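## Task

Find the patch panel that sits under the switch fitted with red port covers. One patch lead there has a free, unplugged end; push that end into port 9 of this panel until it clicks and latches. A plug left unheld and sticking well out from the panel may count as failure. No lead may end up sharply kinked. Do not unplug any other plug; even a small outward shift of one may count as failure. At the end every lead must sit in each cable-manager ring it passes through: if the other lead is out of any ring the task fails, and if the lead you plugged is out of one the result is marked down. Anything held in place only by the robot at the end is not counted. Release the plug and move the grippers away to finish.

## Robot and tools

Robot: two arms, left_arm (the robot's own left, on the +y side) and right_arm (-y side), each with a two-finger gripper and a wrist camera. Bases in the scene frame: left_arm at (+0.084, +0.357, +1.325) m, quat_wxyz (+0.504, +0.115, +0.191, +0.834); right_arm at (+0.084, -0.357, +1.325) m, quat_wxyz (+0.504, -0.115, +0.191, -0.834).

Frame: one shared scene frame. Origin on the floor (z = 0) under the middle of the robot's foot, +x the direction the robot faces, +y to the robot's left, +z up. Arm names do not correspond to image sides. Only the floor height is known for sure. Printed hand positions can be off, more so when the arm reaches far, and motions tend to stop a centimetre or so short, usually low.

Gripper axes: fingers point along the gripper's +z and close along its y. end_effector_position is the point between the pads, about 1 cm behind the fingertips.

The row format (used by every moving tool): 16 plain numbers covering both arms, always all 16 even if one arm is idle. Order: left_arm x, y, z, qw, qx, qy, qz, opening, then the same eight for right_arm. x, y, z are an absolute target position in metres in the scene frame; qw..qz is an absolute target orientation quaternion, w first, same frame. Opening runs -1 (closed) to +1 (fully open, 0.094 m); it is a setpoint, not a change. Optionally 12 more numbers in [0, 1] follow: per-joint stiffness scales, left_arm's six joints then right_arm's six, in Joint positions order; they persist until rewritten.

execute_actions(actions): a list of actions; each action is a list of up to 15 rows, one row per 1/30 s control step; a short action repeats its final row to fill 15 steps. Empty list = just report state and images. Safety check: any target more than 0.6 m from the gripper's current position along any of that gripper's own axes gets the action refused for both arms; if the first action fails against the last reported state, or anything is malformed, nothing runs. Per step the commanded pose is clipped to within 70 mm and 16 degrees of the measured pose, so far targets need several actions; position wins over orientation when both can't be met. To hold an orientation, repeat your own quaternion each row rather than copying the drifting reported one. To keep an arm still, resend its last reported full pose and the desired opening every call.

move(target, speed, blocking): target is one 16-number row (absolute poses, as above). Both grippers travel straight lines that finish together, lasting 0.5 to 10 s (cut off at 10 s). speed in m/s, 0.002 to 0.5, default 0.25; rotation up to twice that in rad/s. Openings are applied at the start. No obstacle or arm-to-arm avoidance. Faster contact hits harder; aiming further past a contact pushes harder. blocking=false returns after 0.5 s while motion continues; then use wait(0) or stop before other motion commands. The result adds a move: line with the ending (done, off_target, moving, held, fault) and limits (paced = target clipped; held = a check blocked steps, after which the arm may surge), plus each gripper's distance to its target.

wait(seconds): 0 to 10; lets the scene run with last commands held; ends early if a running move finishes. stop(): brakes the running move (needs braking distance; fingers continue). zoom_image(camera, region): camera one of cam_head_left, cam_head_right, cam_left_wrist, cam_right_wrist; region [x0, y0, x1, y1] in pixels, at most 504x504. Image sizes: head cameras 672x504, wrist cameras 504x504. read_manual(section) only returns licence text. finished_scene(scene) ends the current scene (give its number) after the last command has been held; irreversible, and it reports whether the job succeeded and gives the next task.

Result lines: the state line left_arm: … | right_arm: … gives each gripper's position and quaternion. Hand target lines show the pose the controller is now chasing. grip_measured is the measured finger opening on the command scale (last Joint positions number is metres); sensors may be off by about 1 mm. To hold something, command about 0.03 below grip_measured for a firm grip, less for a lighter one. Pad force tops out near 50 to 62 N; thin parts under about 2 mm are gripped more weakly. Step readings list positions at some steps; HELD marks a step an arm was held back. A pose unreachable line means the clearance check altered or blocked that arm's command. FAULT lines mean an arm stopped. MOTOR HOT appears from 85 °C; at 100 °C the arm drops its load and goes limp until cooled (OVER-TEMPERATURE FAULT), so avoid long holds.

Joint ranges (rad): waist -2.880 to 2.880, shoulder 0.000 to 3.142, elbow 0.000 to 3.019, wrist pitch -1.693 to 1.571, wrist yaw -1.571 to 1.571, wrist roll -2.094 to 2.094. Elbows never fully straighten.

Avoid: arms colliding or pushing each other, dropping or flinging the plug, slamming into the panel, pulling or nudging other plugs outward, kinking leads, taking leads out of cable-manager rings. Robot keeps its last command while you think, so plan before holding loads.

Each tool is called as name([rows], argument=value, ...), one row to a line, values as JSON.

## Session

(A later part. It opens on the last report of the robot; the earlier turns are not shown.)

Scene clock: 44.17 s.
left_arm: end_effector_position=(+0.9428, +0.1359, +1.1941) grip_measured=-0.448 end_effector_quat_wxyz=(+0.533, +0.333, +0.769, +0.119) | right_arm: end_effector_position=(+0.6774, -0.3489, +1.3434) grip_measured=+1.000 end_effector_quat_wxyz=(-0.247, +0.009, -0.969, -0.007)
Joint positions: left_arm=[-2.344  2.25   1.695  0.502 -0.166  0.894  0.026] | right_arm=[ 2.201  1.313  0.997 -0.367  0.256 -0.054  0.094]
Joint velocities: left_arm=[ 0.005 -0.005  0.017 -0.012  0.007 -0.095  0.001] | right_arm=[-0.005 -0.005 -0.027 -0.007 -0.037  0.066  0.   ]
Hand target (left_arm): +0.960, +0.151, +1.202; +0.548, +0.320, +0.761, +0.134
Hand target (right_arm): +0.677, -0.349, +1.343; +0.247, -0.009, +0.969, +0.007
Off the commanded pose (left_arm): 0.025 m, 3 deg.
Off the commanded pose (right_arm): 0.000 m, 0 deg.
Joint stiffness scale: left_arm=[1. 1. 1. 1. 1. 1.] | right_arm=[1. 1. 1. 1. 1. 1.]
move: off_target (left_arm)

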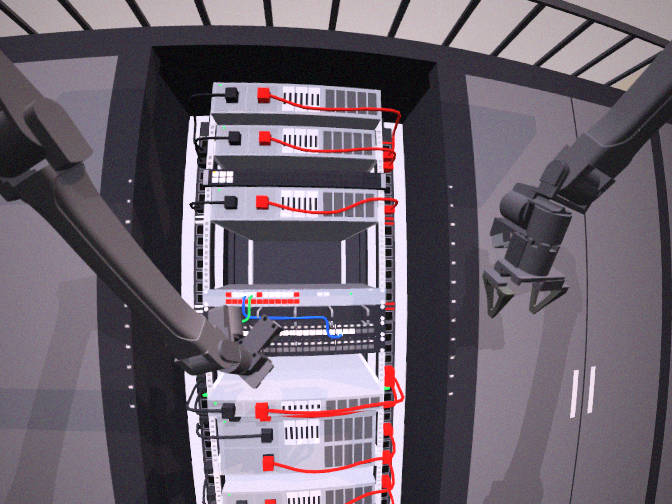

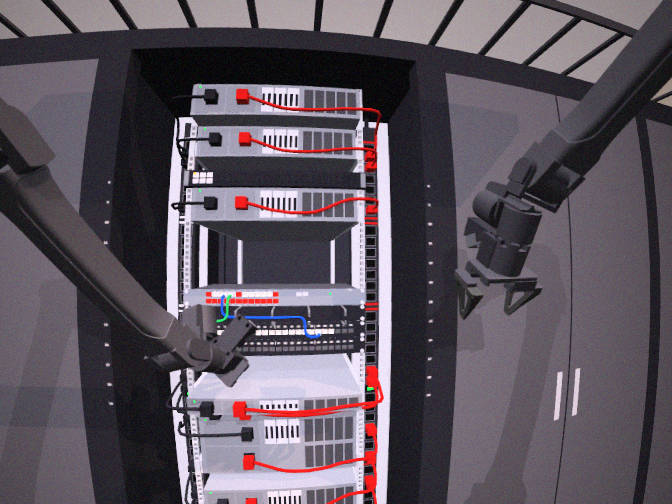

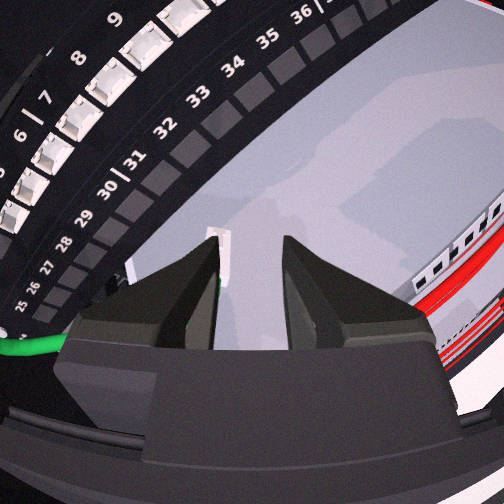

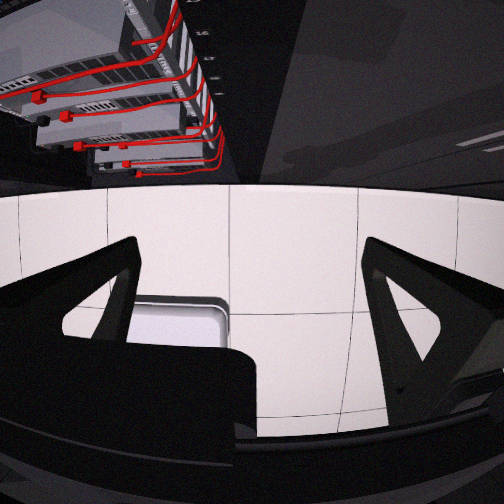

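move(target=[0.962,0.16,1.201,0.548,0.320,0.760,0.134,-0.45,0.6774,-0.3489,1.3434,0.247,-0.009,0.969,0.007,1], speed=0.03)

zoom_image(camera="cam_left_wrist", region=[170, 180, 330, 340])

Scene clock: 45.97 s.
left_arm: end_effector_position=(+0.9442, +0.1414, +1.1923) grip_measured=-0.448 end_effector_quat_wxyz=(+0.534, +0.333, +0.768, +0.118) | right_arm: end_effector_position=(+0.6774, -0.3489, +1.3434) grip_measured=+1.000 end_effector_quat_wxyz=(-0.247, +0.009, -0.969, -0.007)
Joint positions: left_arm=[-2.335  2.25   1.695  0.502 -0.154  0.894  0.026] | right_arm=[ 2.201  1.313  0.997 -0.367  0.256 -0.054  0.094]
Joint velocities: left_arm=[-0.015 -0.005 -0.007  0.012 -0.037  0.037 -0.001] | right_arm=[ 0.005 -0.005 -0.012  0.002  0.037  0.081  0.   ]
Hand target (left_arm): +0.960, +0.161, +1.202; +0.548, +0.320, +0.761, +0.134
Hand target (right_arm): +0.677, -0.349, +1.343; +0.247, -0.009, +0.969, +0.007
Off the commanded pose (left_arm): 0.027 m, 3 deg.
Off the commanded pose (right_arm): 0.000 m, 0 deg.
Joint stiffness scale: left_arm=[1. 1. 1. 1. 1. 1.] | right_arm=[1. 1. 1. 1. 1. 1.]
move: off_target (left_arm)

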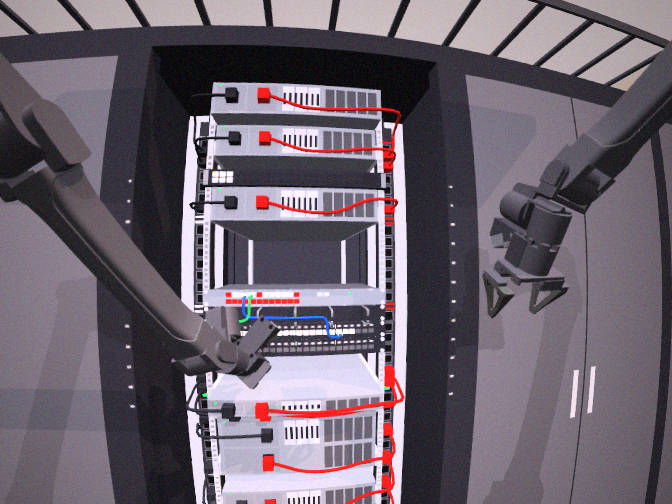

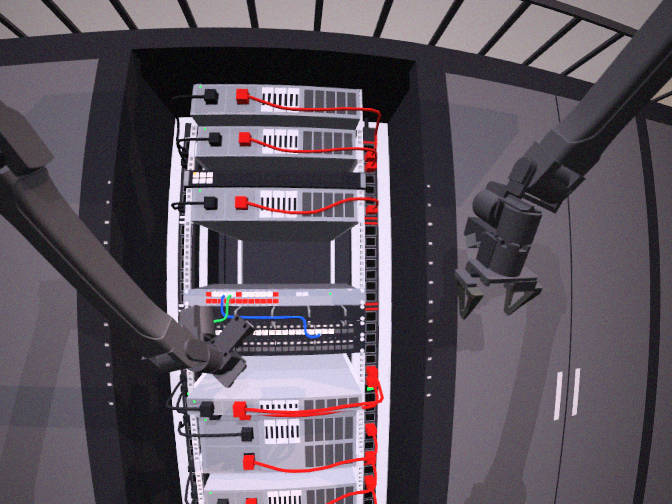

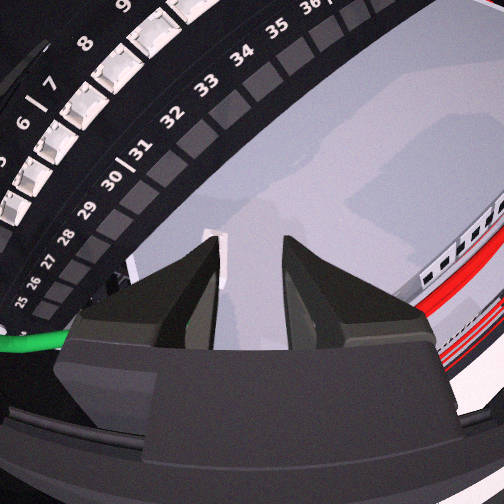

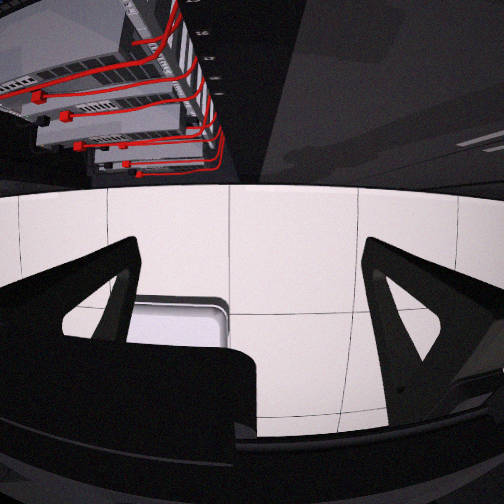

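Region (170, 180, 330, 340) of cam_left_wrist's 504x504 image, scaled by 3.150, with more detail than that image has.

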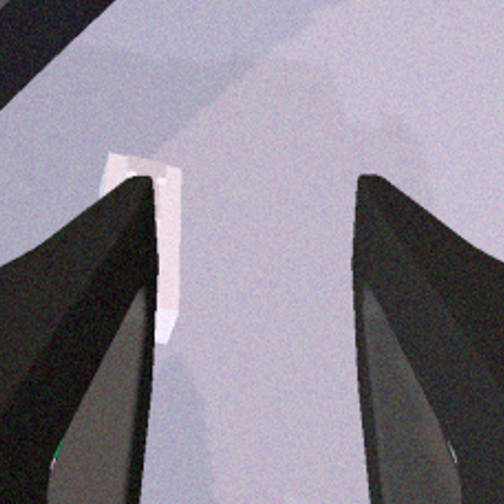

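move(target=[0.962,0.165,1.232,0.548,0.320,0.760,0.134,-0.45,0.6774,-0.3489,1.3434,0.247,-0.009,0.969,0.007,1], speed=0.04)

Scene clock: 47.80 s.
left_arm: end_effector_position=(+0.9547, +0.1486, +1.2215) grip_measured=-0.448 end_effector_quat_wxyz=(+0.547, +0.325, +0.761, +0.124) | right_arm: end_effector_position=(+0.6774, -0.3489, +1.3434) grip_measured=+1.000 end_effector_quat_wxyz=(-0.247, +0.009, -0.969, -0.007)
Joint positions: left_arm=[-2.335  2.213  1.695  0.502 -0.155  0.894  0.026] | right_arm=[ 2.201  1.313  0.997 -0.367  0.256 -0.054  0.094]
Joint velocities: left_arm=[-0.005 -0.015  0.012 -0.022 -0.022 -0.037  0.   ] | right_arm=[ 0.005  0.005 -0.017 -0.017 -0.066 -0.051  0.   ]
Hand target (left_arm): +0.962, +0.165, +1.232; +0.548, +0.320, +0.761, +0.134
Hand target (right_arm): +0.677, -0.349, +1.343; +0.247, -0.009, +0.969, +0.007
Off the commanded pose (left_arm): 0.021 m, 1 deg.
Off the commanded pose (right_arm): 0.000 m, 0 deg.
Joint stiffness scale: left_arm=[1. 1. 1. 1. 1. 1.] | right_arm=[1. 1. 1. 1. 1. 1.]
move: off_target (left_arm)

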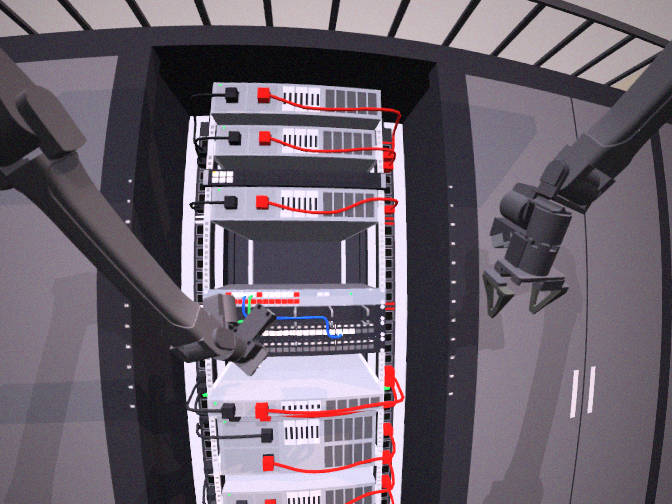

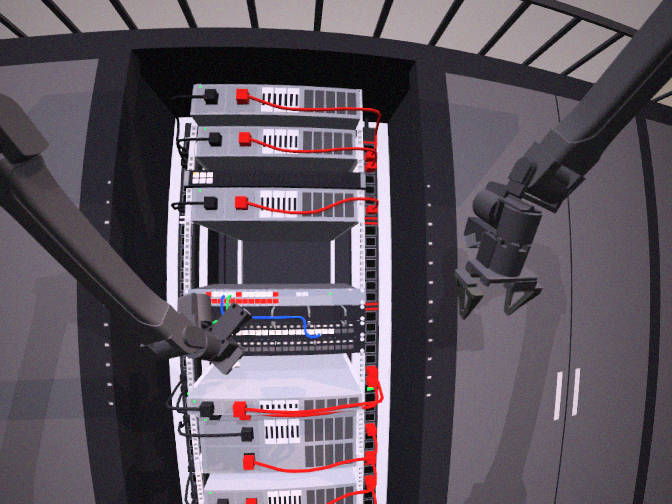

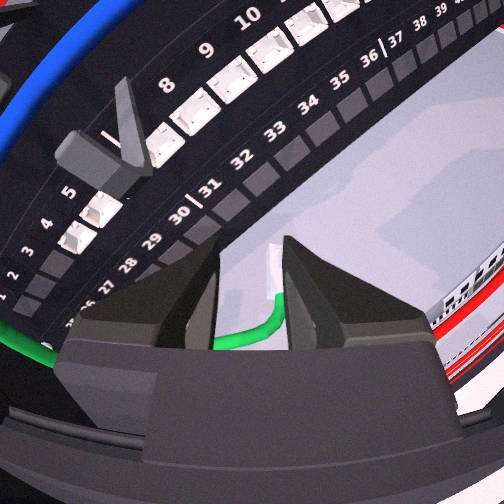

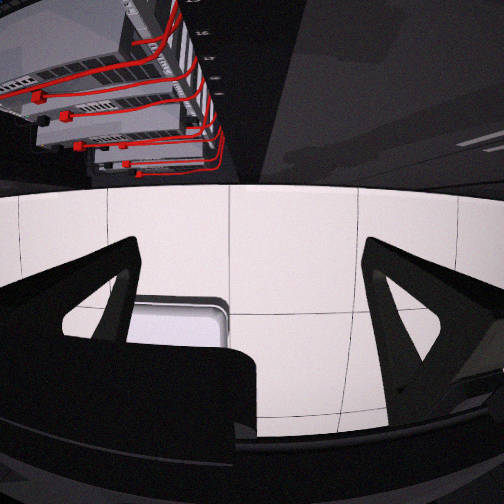

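execute_actions([
  [[0.95,0.155,1.195,0.548,0.320,0.760,0.134,-0.45,0.6774,-0.3489,1.3434,0.247,-0.009,0.969,0.007,1],[0.95,0.155,1.195,0.548,0.320,0.760,0.134,-0.45,0.6774,-0.3489,1.3434,0.247,-0.009,0.969,0.007,1],[0.95,0.155,1.195,0.548,0.320,0.760,0.134,-0.45,0.6774,-0.3489,1.3434,0.247,-0.009,0.969,0.007,1],[0.95,0.155,1.195,0.548,0.320,0.760,0.134,-0.45,0.6774,-0.3489,1.3434,0.247,-0.009,0.969,0.007,1],[0.96,0.159,1.222,0.548,0.320,0.760,0.134,-0.45,0.6774,-0.3489,1.3434,0.247,-0.009,0.969,0.007,1]],
])

Scene clock: 48.57 s.
left_arm: end_effector_position=(+0.9537, +0.1484, +1.2178) grip_measured=-0.448 end_effector_quat_wxyz=(+0.551, +0.321, +0.760, +0.127) | right_arm: end_effector_position=(+0.6774, -0.3489, +1.3434) grip_measured=+1.000 end_effector_quat_wxyz=(-0.247, +0.009, -0.969, -0.007)
Joint positions: left_arm=[-2.335  2.223  1.693  0.527 -0.159  0.894  0.026] | right_arm=[ 2.201  1.313  0.997 -0.367  0.256 -0.054  0.094]
Joint velocities: left_arm=[ 0.015 -0.015  0.012  0.002 -0.037 -0.037 -0.   ] | right_arm=[-0.015 -0.005  0.002  0.002 -0.022  0.037  0.   ]
Hand target (left_arm): +0.960, +0.159, +1.222; +0.548, +0.320, +0.761, +0.134
Hand target (right_arm): +0.677, -0.349, +1.343; +0.247, -0.009, +0.969, +0.007
Off the commanded pose (left_arm): 0.013 m, 1 deg.
Off the commanded pose (right_arm): 0.000 m, 0 deg.
Joint stiffness scale: left_arm=[1. 1. 1. 1. 1. 1.] | right_arm=[1. 1. 1. 1. 1. 1.]
Step readings (end_effector_position):
0: left_arm (+0.9547, +0.1486, +1.2215) | right_arm (+0.6774, -0.3489, +1.3434)
1: left_arm (+0.9547, +0.1486, +1.2213) | right_arm (+0.6774, -0.3489, +1.3434)
2: left_arm (+0.9552, +0.1488, +1.2218) | right_arm (+0.6774, -0.3489, +1.3434)
4: left_arm (+0.9548, +0.1483, +1.2201) | right_arm (+0.6774, -0.3489, +1.3434)
8: left_arm (+0.9536, +0.1483, +1.2175) | right_arm (+0.6774, -0.3489, +1.3434)
15: end_effector_position above

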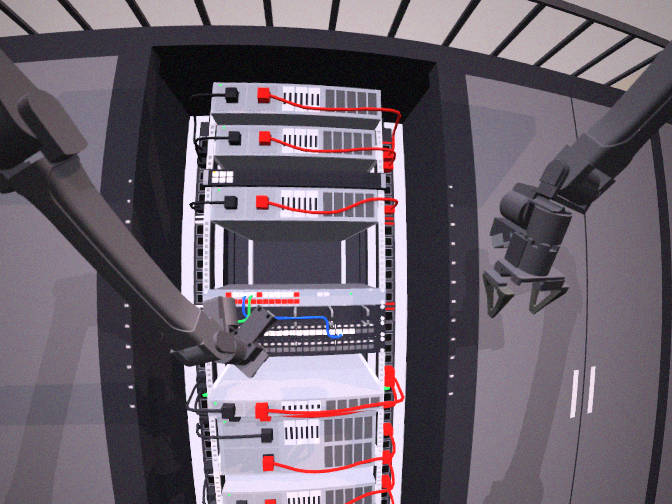

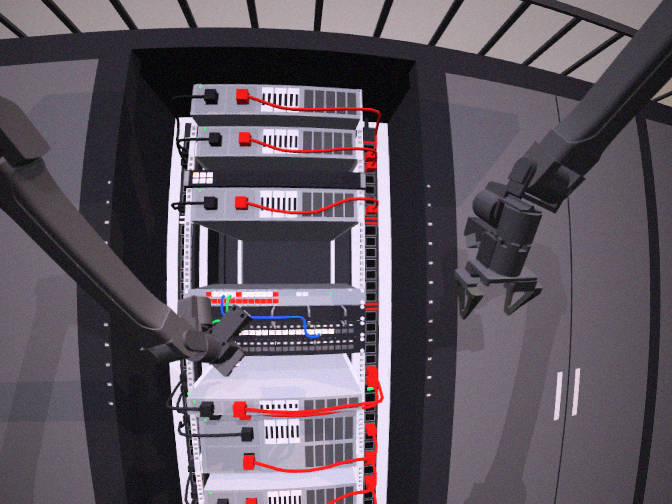

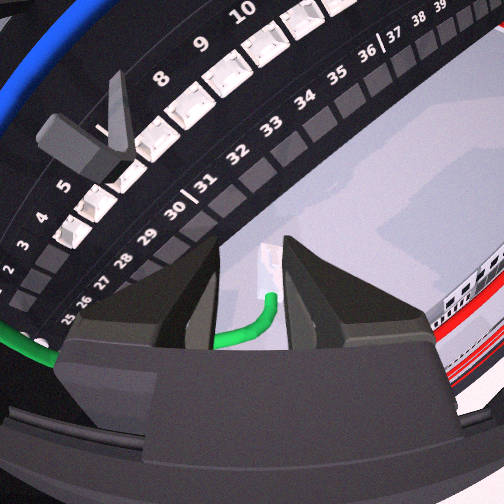

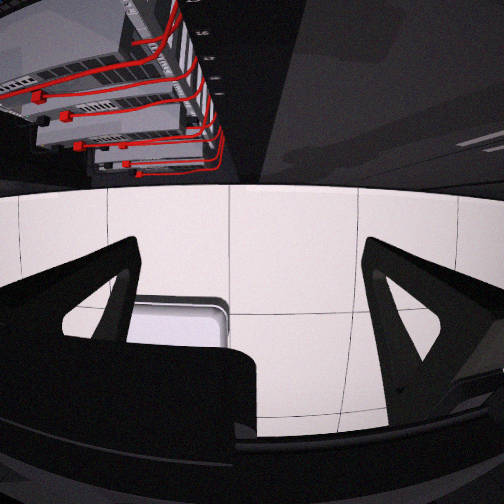

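execute_actions([
  [[0.955,0.159,1.19,0.548,0.320,0.760,0.134,-0.45,0.6774,-0.3489,1.3434,0.247,-0.009,0.969,0.007,1],[0.955,0.159,1.19,0.548,0.320,0.760,0.134,-0.45,0.6774,-0.3489,1.3434,0.247,-0.009,0.969,0.007,1],[0.955,0.159,1.19,0.548,0.320,0.760,0.134,-0.45,0.6774,-0.3489,1.3434,0.247,-0.009,0.969,0.007,1],[0.955,0.159,1.19,0.548,0.320,0.760,0.134,-0.45,0.6774,-0.3489,1.3434,0.247,-0.009,0.969,0.007,1],[0.96,0.159,1.216,0.548,0.320,0.760,0.134,-0.45,0.6774,-0.3489,1.3434,0.247,-0.009,0.969,0.007,1]],
])

zoom_image(camera="cam_left_wrist", region=[170, 180, 330, 340])

Scene clock: 49.43 s.
left_arm: end_effector_position=(+0.9505, +0.1458, +1.2090) grip_measured=-0.448 end_effector_quat_wxyz=(+0.548, +0.323, +0.761, +0.125) | right_arm: end_effector_position=(+0.6774, -0.3489, +1.3434) grip_measured=+1.000 end_effector_quat_wxyz=(-0.247, +0.009, -0.969, -0.007)
Joint positions: left_arm=[-2.335  2.235  1.693  0.53  -0.157  0.894  0.026] | right_arm=[ 2.201  1.313  0.997 -0.367  0.256 -0.054  0.094]
Joint velocities: left_arm=[-0.015 -0.015 -0.002 -0.007 -0.022 -0.007 -0.001] | right_arm=[-0.024 -0.005 -0.002 -0.012 -0.007 -0.007  0.   ]
Hand target (left_arm): +0.960, +0.159, +1.216; +0.549, +0.320, +0.761, +0.134
Hand target (right_arm): +0.677, -0.349, +1.343; +0.247, -0.009, +0.969, +0.007
Off the commanded pose (left_arm): 0.018 m, 1 deg.
Off the commanded pose (right_arm): 0.000 m, 0 deg.
Joint stiffness scale: left_arm=[1. 1. 1. 1. 1. 1.] | right_arm=[1. 1. 1. 1. 1. 1.]
Step readings (end_effector_position):
0: left_arm (+0.9537, +0.1484, +1.2178) | right_arm (+0.6774, -0.3489, +1.3434)
1: left_arm (+0.9533, +0.1476, +1.2168) | right_arm (+0.6774, -0.3489, +1.3434)
2: left_arm (+0.9530, +0.1470, +1.2161) | right_arm (+0.6774, -0.3489, +1.3434)
4: left_arm (+0.9514, +0.1456, +1.2116) | right_arm (+0.6774, -0.3489, +1.3434)
8: left_arm (+0.9503, +0.1457, +1.2084) | right_arm (+0.6774, -0.3489, +1.3434)
15: end_effector_position above

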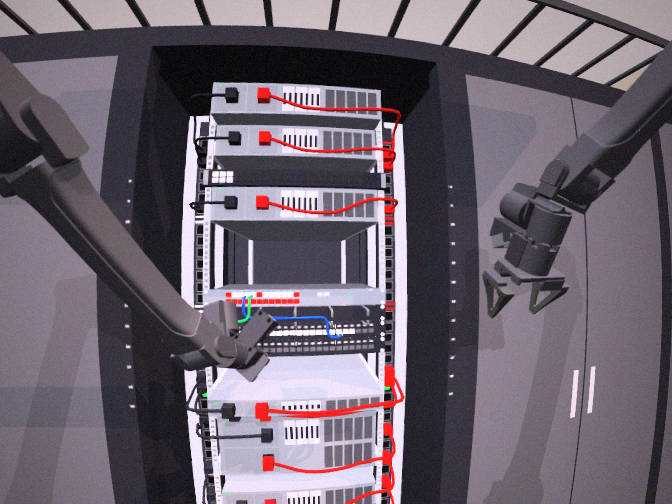

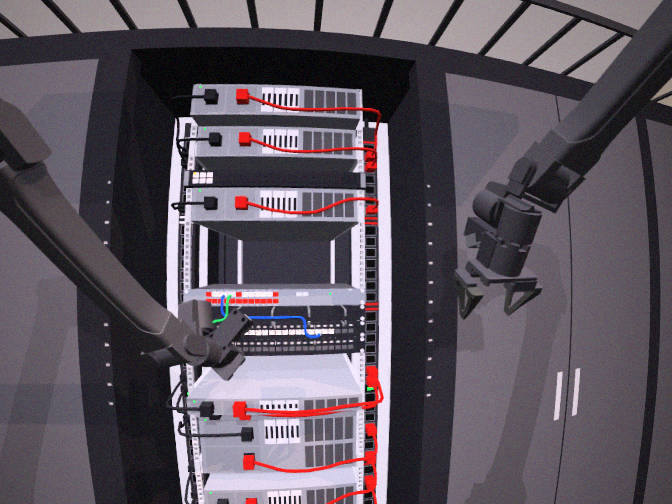

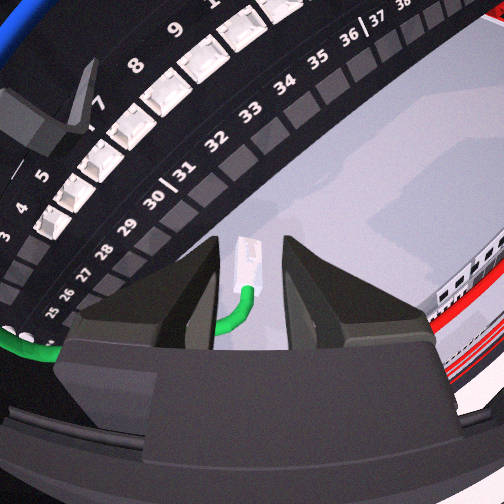

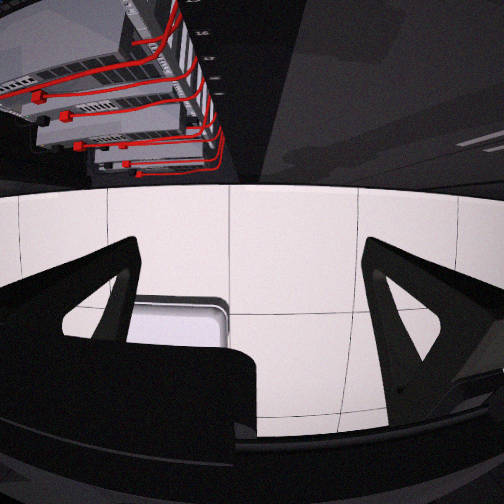

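Region (170, 180, 330, 340) of cam_left_wrist's 504x504 image, scaled by 3.150, with more detail than that image has.

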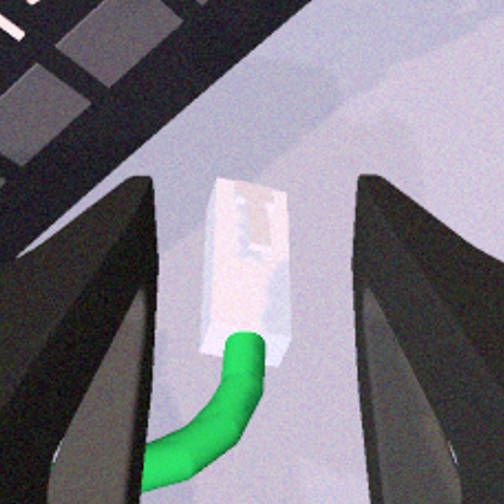

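execute_actions([
  [[0.955,0.185,1.182,0.548,0.320,0.760,0.134,-0.45,0.6774,-0.3489,1.3434,0.247,-0.009,0.969,0.007,1],[0.955,0.185,1.182,0.548,0.320,0.760,0.134,-0.45,0.6774,-0.3489,1.3434,0.247,-0.009,0.969,0.007,1],[0.955,0.185,1.182,0.548,0.320,0.760,0.134,-0.45,0.6774,-0.3489,1.3434,0.247,-0.009,0.969,0.007,1],[0.955,0.185,1.182,0.548,0.320,0.760,0.134,-0.45,0.6774,-0.3489,1.3434,0.247,-0.009,0.969,0.007,1],[0.96,0.165,1.208,0.548,0.320,0.760,0.134,-0.45,0.6774,-0.3489,1.3434,0.247,-0.009,0.969,0.007,1]],
])

zoom_image(camera="cam_left_wrist", region=[170, 180, 330, 340])

Scene clock: 50.23 s.
left_arm: end_effector_position=(+0.9538, +0.1636, +1.2039) grip_measured=-0.448 end_effector_quat_wxyz=(+0.548, +0.319, +0.762, +0.131) | right_arm: end_effector_position=(+0.6774, -0.3489, +1.3434) grip_measured=+1.000 end_effector_quat_wxyz=(-0.247, +0.009, -0.969, -0.007)
Joint positions: left_arm=[-2.312  2.236  1.69   0.54  -0.146  0.894  0.026] | right_arm=[ 2.201  1.313  0.997 -0.367  0.256 -0.054  0.094]
Joint velocities: left_arm=[-0.005 -0.015 -0.002 -0.007  0.051 -0.051 -0.001] | right_arm=[-0.015  0.005 -0.012 -0.007 -0.022 -0.037  0.   ]
Hand target (left_arm): +0.960, +0.165, +1.208; +0.549, +0.320, +0.761, +0.134
Hand target (right_arm): +0.677, -0.349, +1.343; +0.247, -0.009, +0.969, +0.007
Off the commanded pose (left_arm): 0.008 m, 0 deg.
Off the commanded pose (right_arm): 0.000 m, 0 deg.
Joint stiffness scale: left_arm=[1. 1. 1. 1. 1. 1.] | right_arm=[1. 1. 1. 1. 1. 1.]
Step readings (end_effector_position):
0: left_arm (+0.9505, +0.1458, +1.2090) | right_arm (+0.6774, -0.3489, +1.3434)
1: left_arm (+0.9505, +0.1449, +1.2090) | right_arm (+0.6774, -0.3489, +1.3434)
2: left_arm (+0.9507, +0.1442, +1.2096) | right_arm (+0.6774, -0.3489, +1.3434)
4: left_arm (+0.9519, +0.1506, +1.2076) | right_arm (+0.6774, -0.3489, +1.3434)
8: left_arm (+0.9538, +0.1635, +1.2039) | right_arm (+0.6774, -0.3489, +1.3434)
15: end_effector_position above

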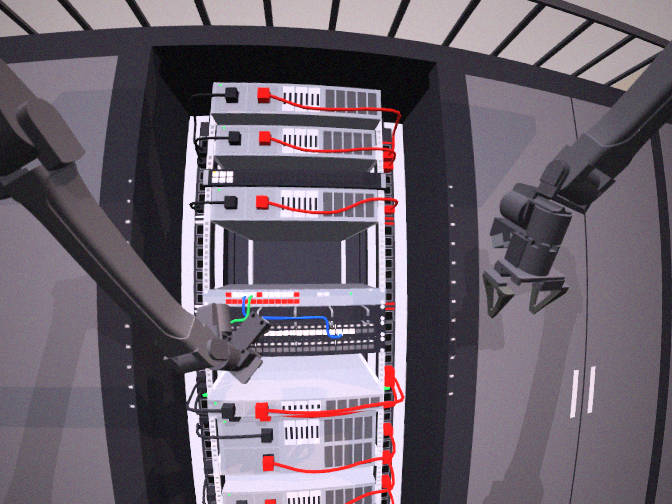

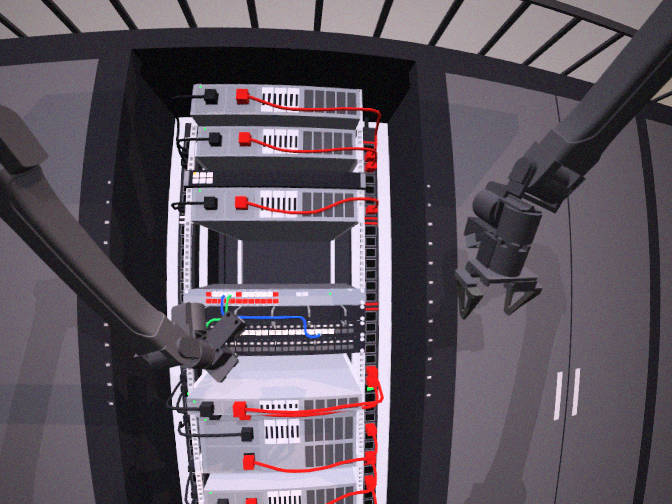

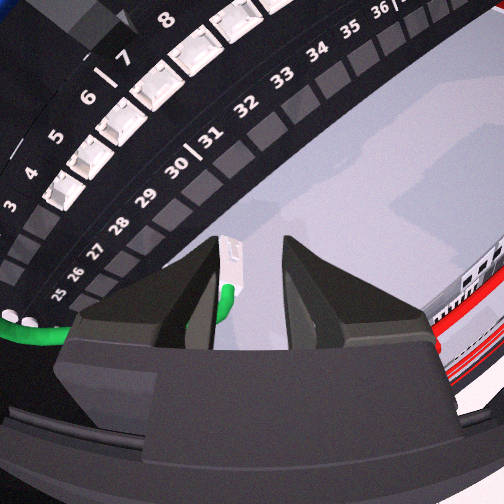

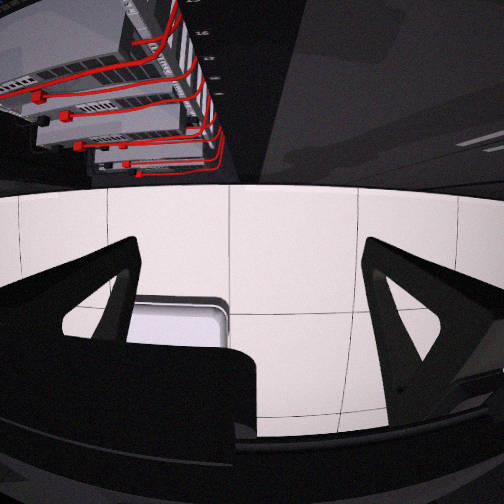

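Region (170, 180, 330, 340) of cam_left_wrist's 504x504 image, scaled by 3.150, with more detail than that image has.

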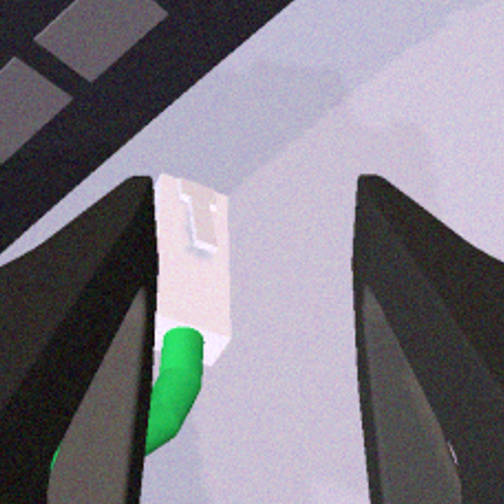

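move(target=[0.88,0.15,1.24,0.604,0.1035,0.786,-0.079,0.05,0.6774,-0.3489,1.3434,0.247,-0.009,0.969,0.007,1], speed=0.12)

move(target=[0.885,0.16,1.205,0.604,0.1035,0.786,-0.079,0.05,0.6774,-0.3489,1.3434,0.247,-0.009,0.969,0.007,1], speed=0.06)

Scene clock: 54.67 s.
left_arm: end_effector_position=(+0.8770, +0.1616, +1.2126) grip_measured=+0.047 end_effector_quat_wxyz=(+0.584, +0.108, +0.802, -0.069) | right_arm: end_effector_position=(+0.6774, -0.3489, +1.3434) grip_measured=+1.000 end_effector_quat_wxyz=(-0.247, +0.009, -0.969, -0.007)
Joint positions: left_arm=[-2.316  2.13   1.391  0.768 -0.053  0.313  0.049] | right_arm=[ 2.201  1.313  0.997 -0.367  0.256 -0.054  0.094]
Joint velocities: left_arm=[-0.015 -0.005 -0.012 -0.002  0.037  0.022  0.   ] | right_arm=[-0.015 -0.005 -0.012 -0.012 -0.007 -0.022  0.   ]
Hand target (left_arm): +0.880, +0.150, +1.239; +0.604, +0.103, +0.786, -0.079
Hand target (right_arm): +0.677, -0.349, +1.343; +0.247, -0.009, +0.969, +0.007
Off the commanded pose (left_arm): 0.030 m, 3 deg.
Off the commanded pose (right_arm): 0.000 m, 0 deg.
Joint stiffness scale: left_arm=[1. 1. 1. 1. 1. 1.] | right_arm=[1. 1. 1. 1. 1. 1.]
move: off_target (left_arm)

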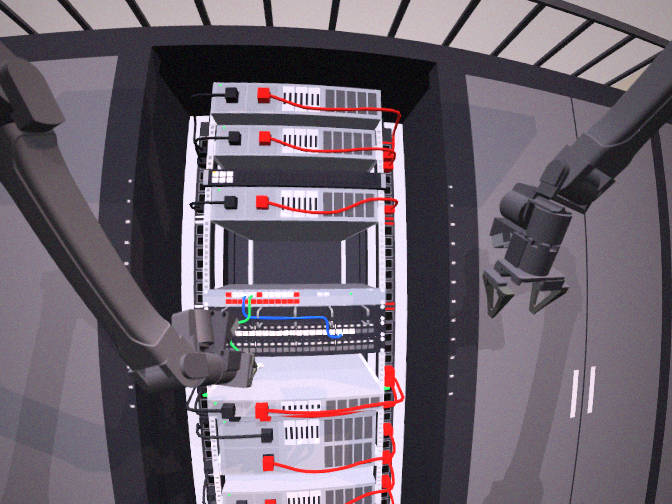

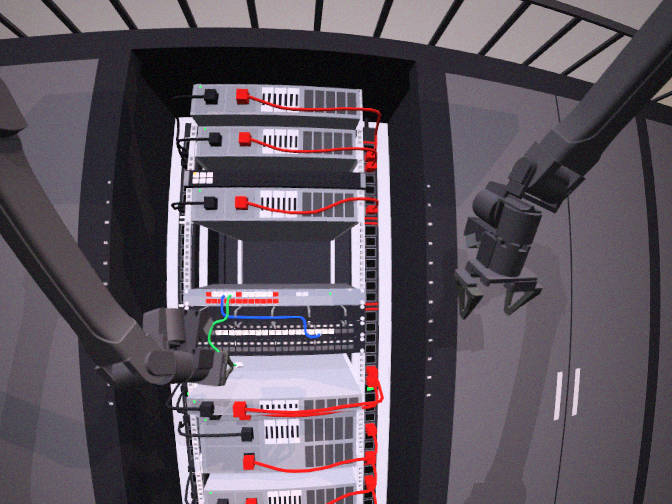

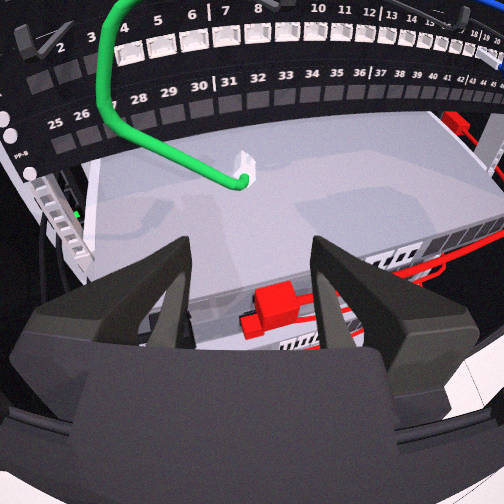

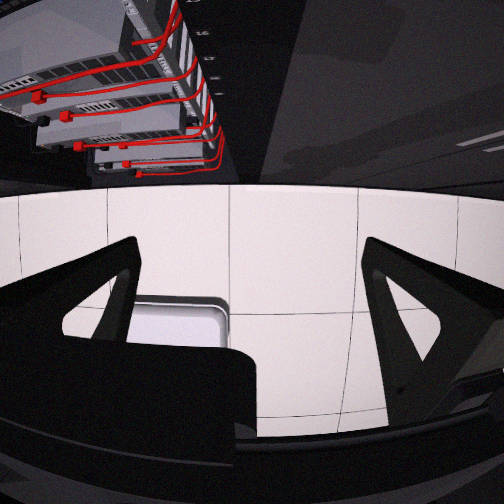

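Scene clock: 55.53 s.
left_arm: end_effector_position=(+0.8687, +0.1521, +1.1950) grip_measured=+0.047 end_effector_quat_wxyz=(+0.584, +0.115, +0.799, -0.083) | right_arm: end_effector_position=(+0.6774, -0.3489, +1.3434) grip_measured=+1.000 end_effector_quat_wxyz=(-0.247, +0.009, -0.969, -0.007)
Joint positions: left_arm=[-2.316  2.167  1.391  0.8   -0.021  0.309  0.049] | right_arm=[ 2.201  1.313  0.997 -0.367  0.256 -0.054  0.094]
Joint velocities: left_arm=[-0.005  0.005 -0.017  0.012 -0.022  0.022 -0.   ] | right_arm=[ 0.005 -0.015  0.002  0.002  0.11  -0.022  0.   ]
Hand target (left_arm): +0.884, +0.160, +1.205; +0.604, +0.103, +0.786, -0.079
Hand target (right_arm): +0.677, -0.349, +1.343; +0.247, -0.009, +0.969, +0.007
Off the commanded pose (left_arm): 0.021 m, 3 deg.
Off the commanded pose (right_arm): 0.000 m, 0 deg.
Joint stiffness scale: left_arm=[1. 1. 1. 1. 1. 1.] | right_arm=[1. 1. 1. 1. 1. 1.]
move: off_target (left_arm)

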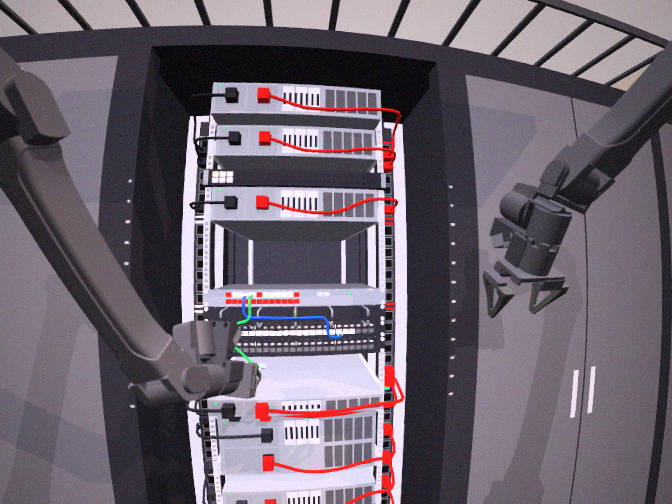

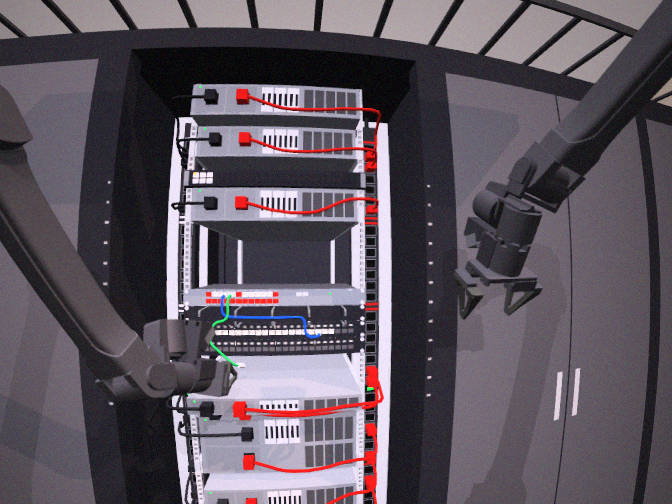

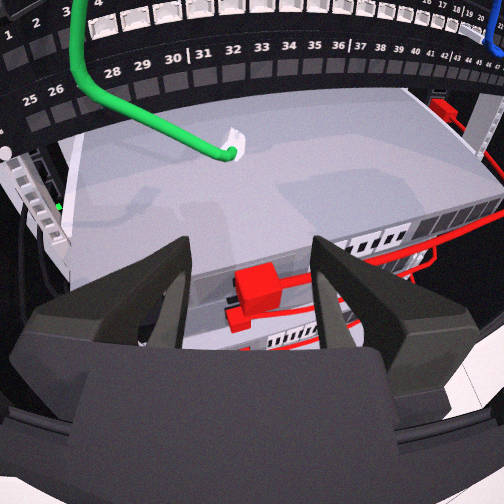

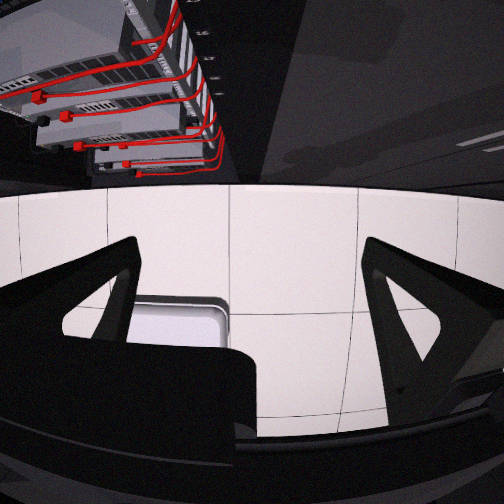

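move(target=[0.925,0.162,1.196,0.604,0.1035,0.786,-0.079,0.05,0.6774,-0.3489,1.3434,0.247,-0.009,0.969,0.007,1], speed=0.05)

Scene clock: 57.13 s.
left_arm: end_effector_position=(+0.9115, +0.1490, +1.2038) grip_measured=+0.047 end_effector_quat_wxyz=(+0.605, +0.111, +0.784, -0.085) | right_arm: end_effector_position=(+0.6774, -0.3489, +1.3434) grip_measured=+1.000 end_effector_quat_wxyz=(-0.247, +0.009, -0.969, -0.007)
Joint positions: left_arm=[-2.309  2.22   1.534  0.762 -0.004  0.307  0.049] | right_arm=[ 2.201  1.313  0.997 -0.367  0.256 -0.054  0.094]
Joint velocities: left_arm=[ 0.005 -0.024  0.002 -0.007 -0.022 -0.022  0.   ] | right_arm=[-0.005 -0.015 -0.017  0.002 -0.022 -0.022  0.   ]
Hand target (left_arm): +0.924, +0.163, +1.196; +0.604, +0.103, +0.786, -0.079
Hand target (right_arm): +0.677, -0.349, +1.343; +0.247, -0.009, +0.969, +0.007
Off the commanded pose (left_arm): 0.020 m, 1 deg.
Off the commanded pose (right_arm): 0.000 m, 0 deg.
Joint stiffness scale: left_arm=[1. 1. 1. 1. 1. 1.] | right_arm=[1. 1. 1. 1. 1. 1.]
move: off_target (left_arm)

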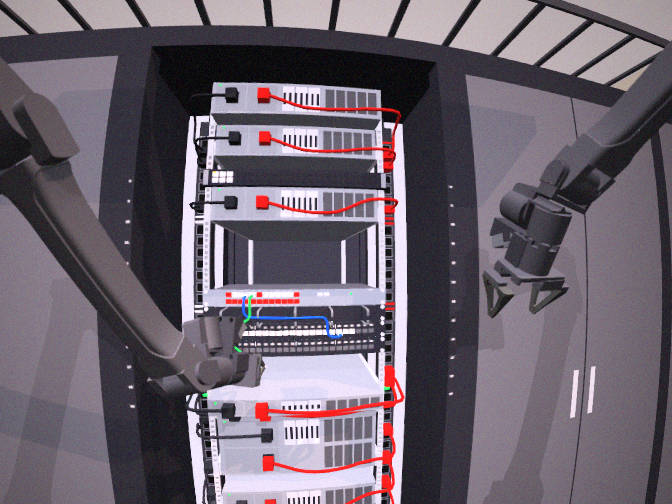

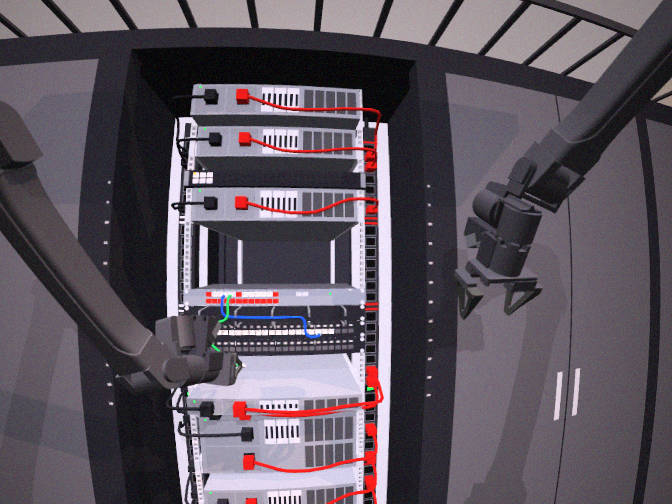

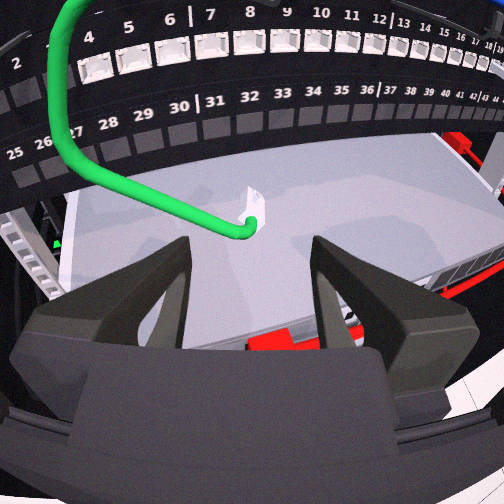

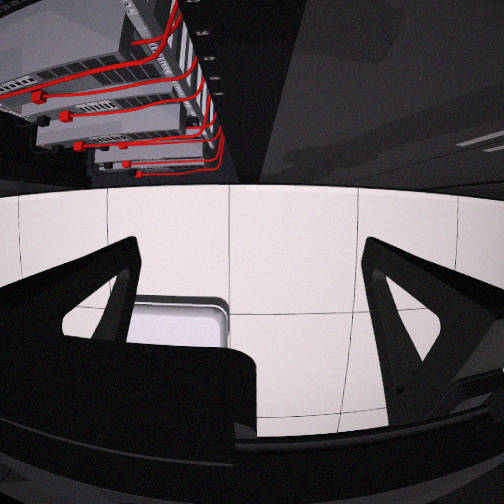

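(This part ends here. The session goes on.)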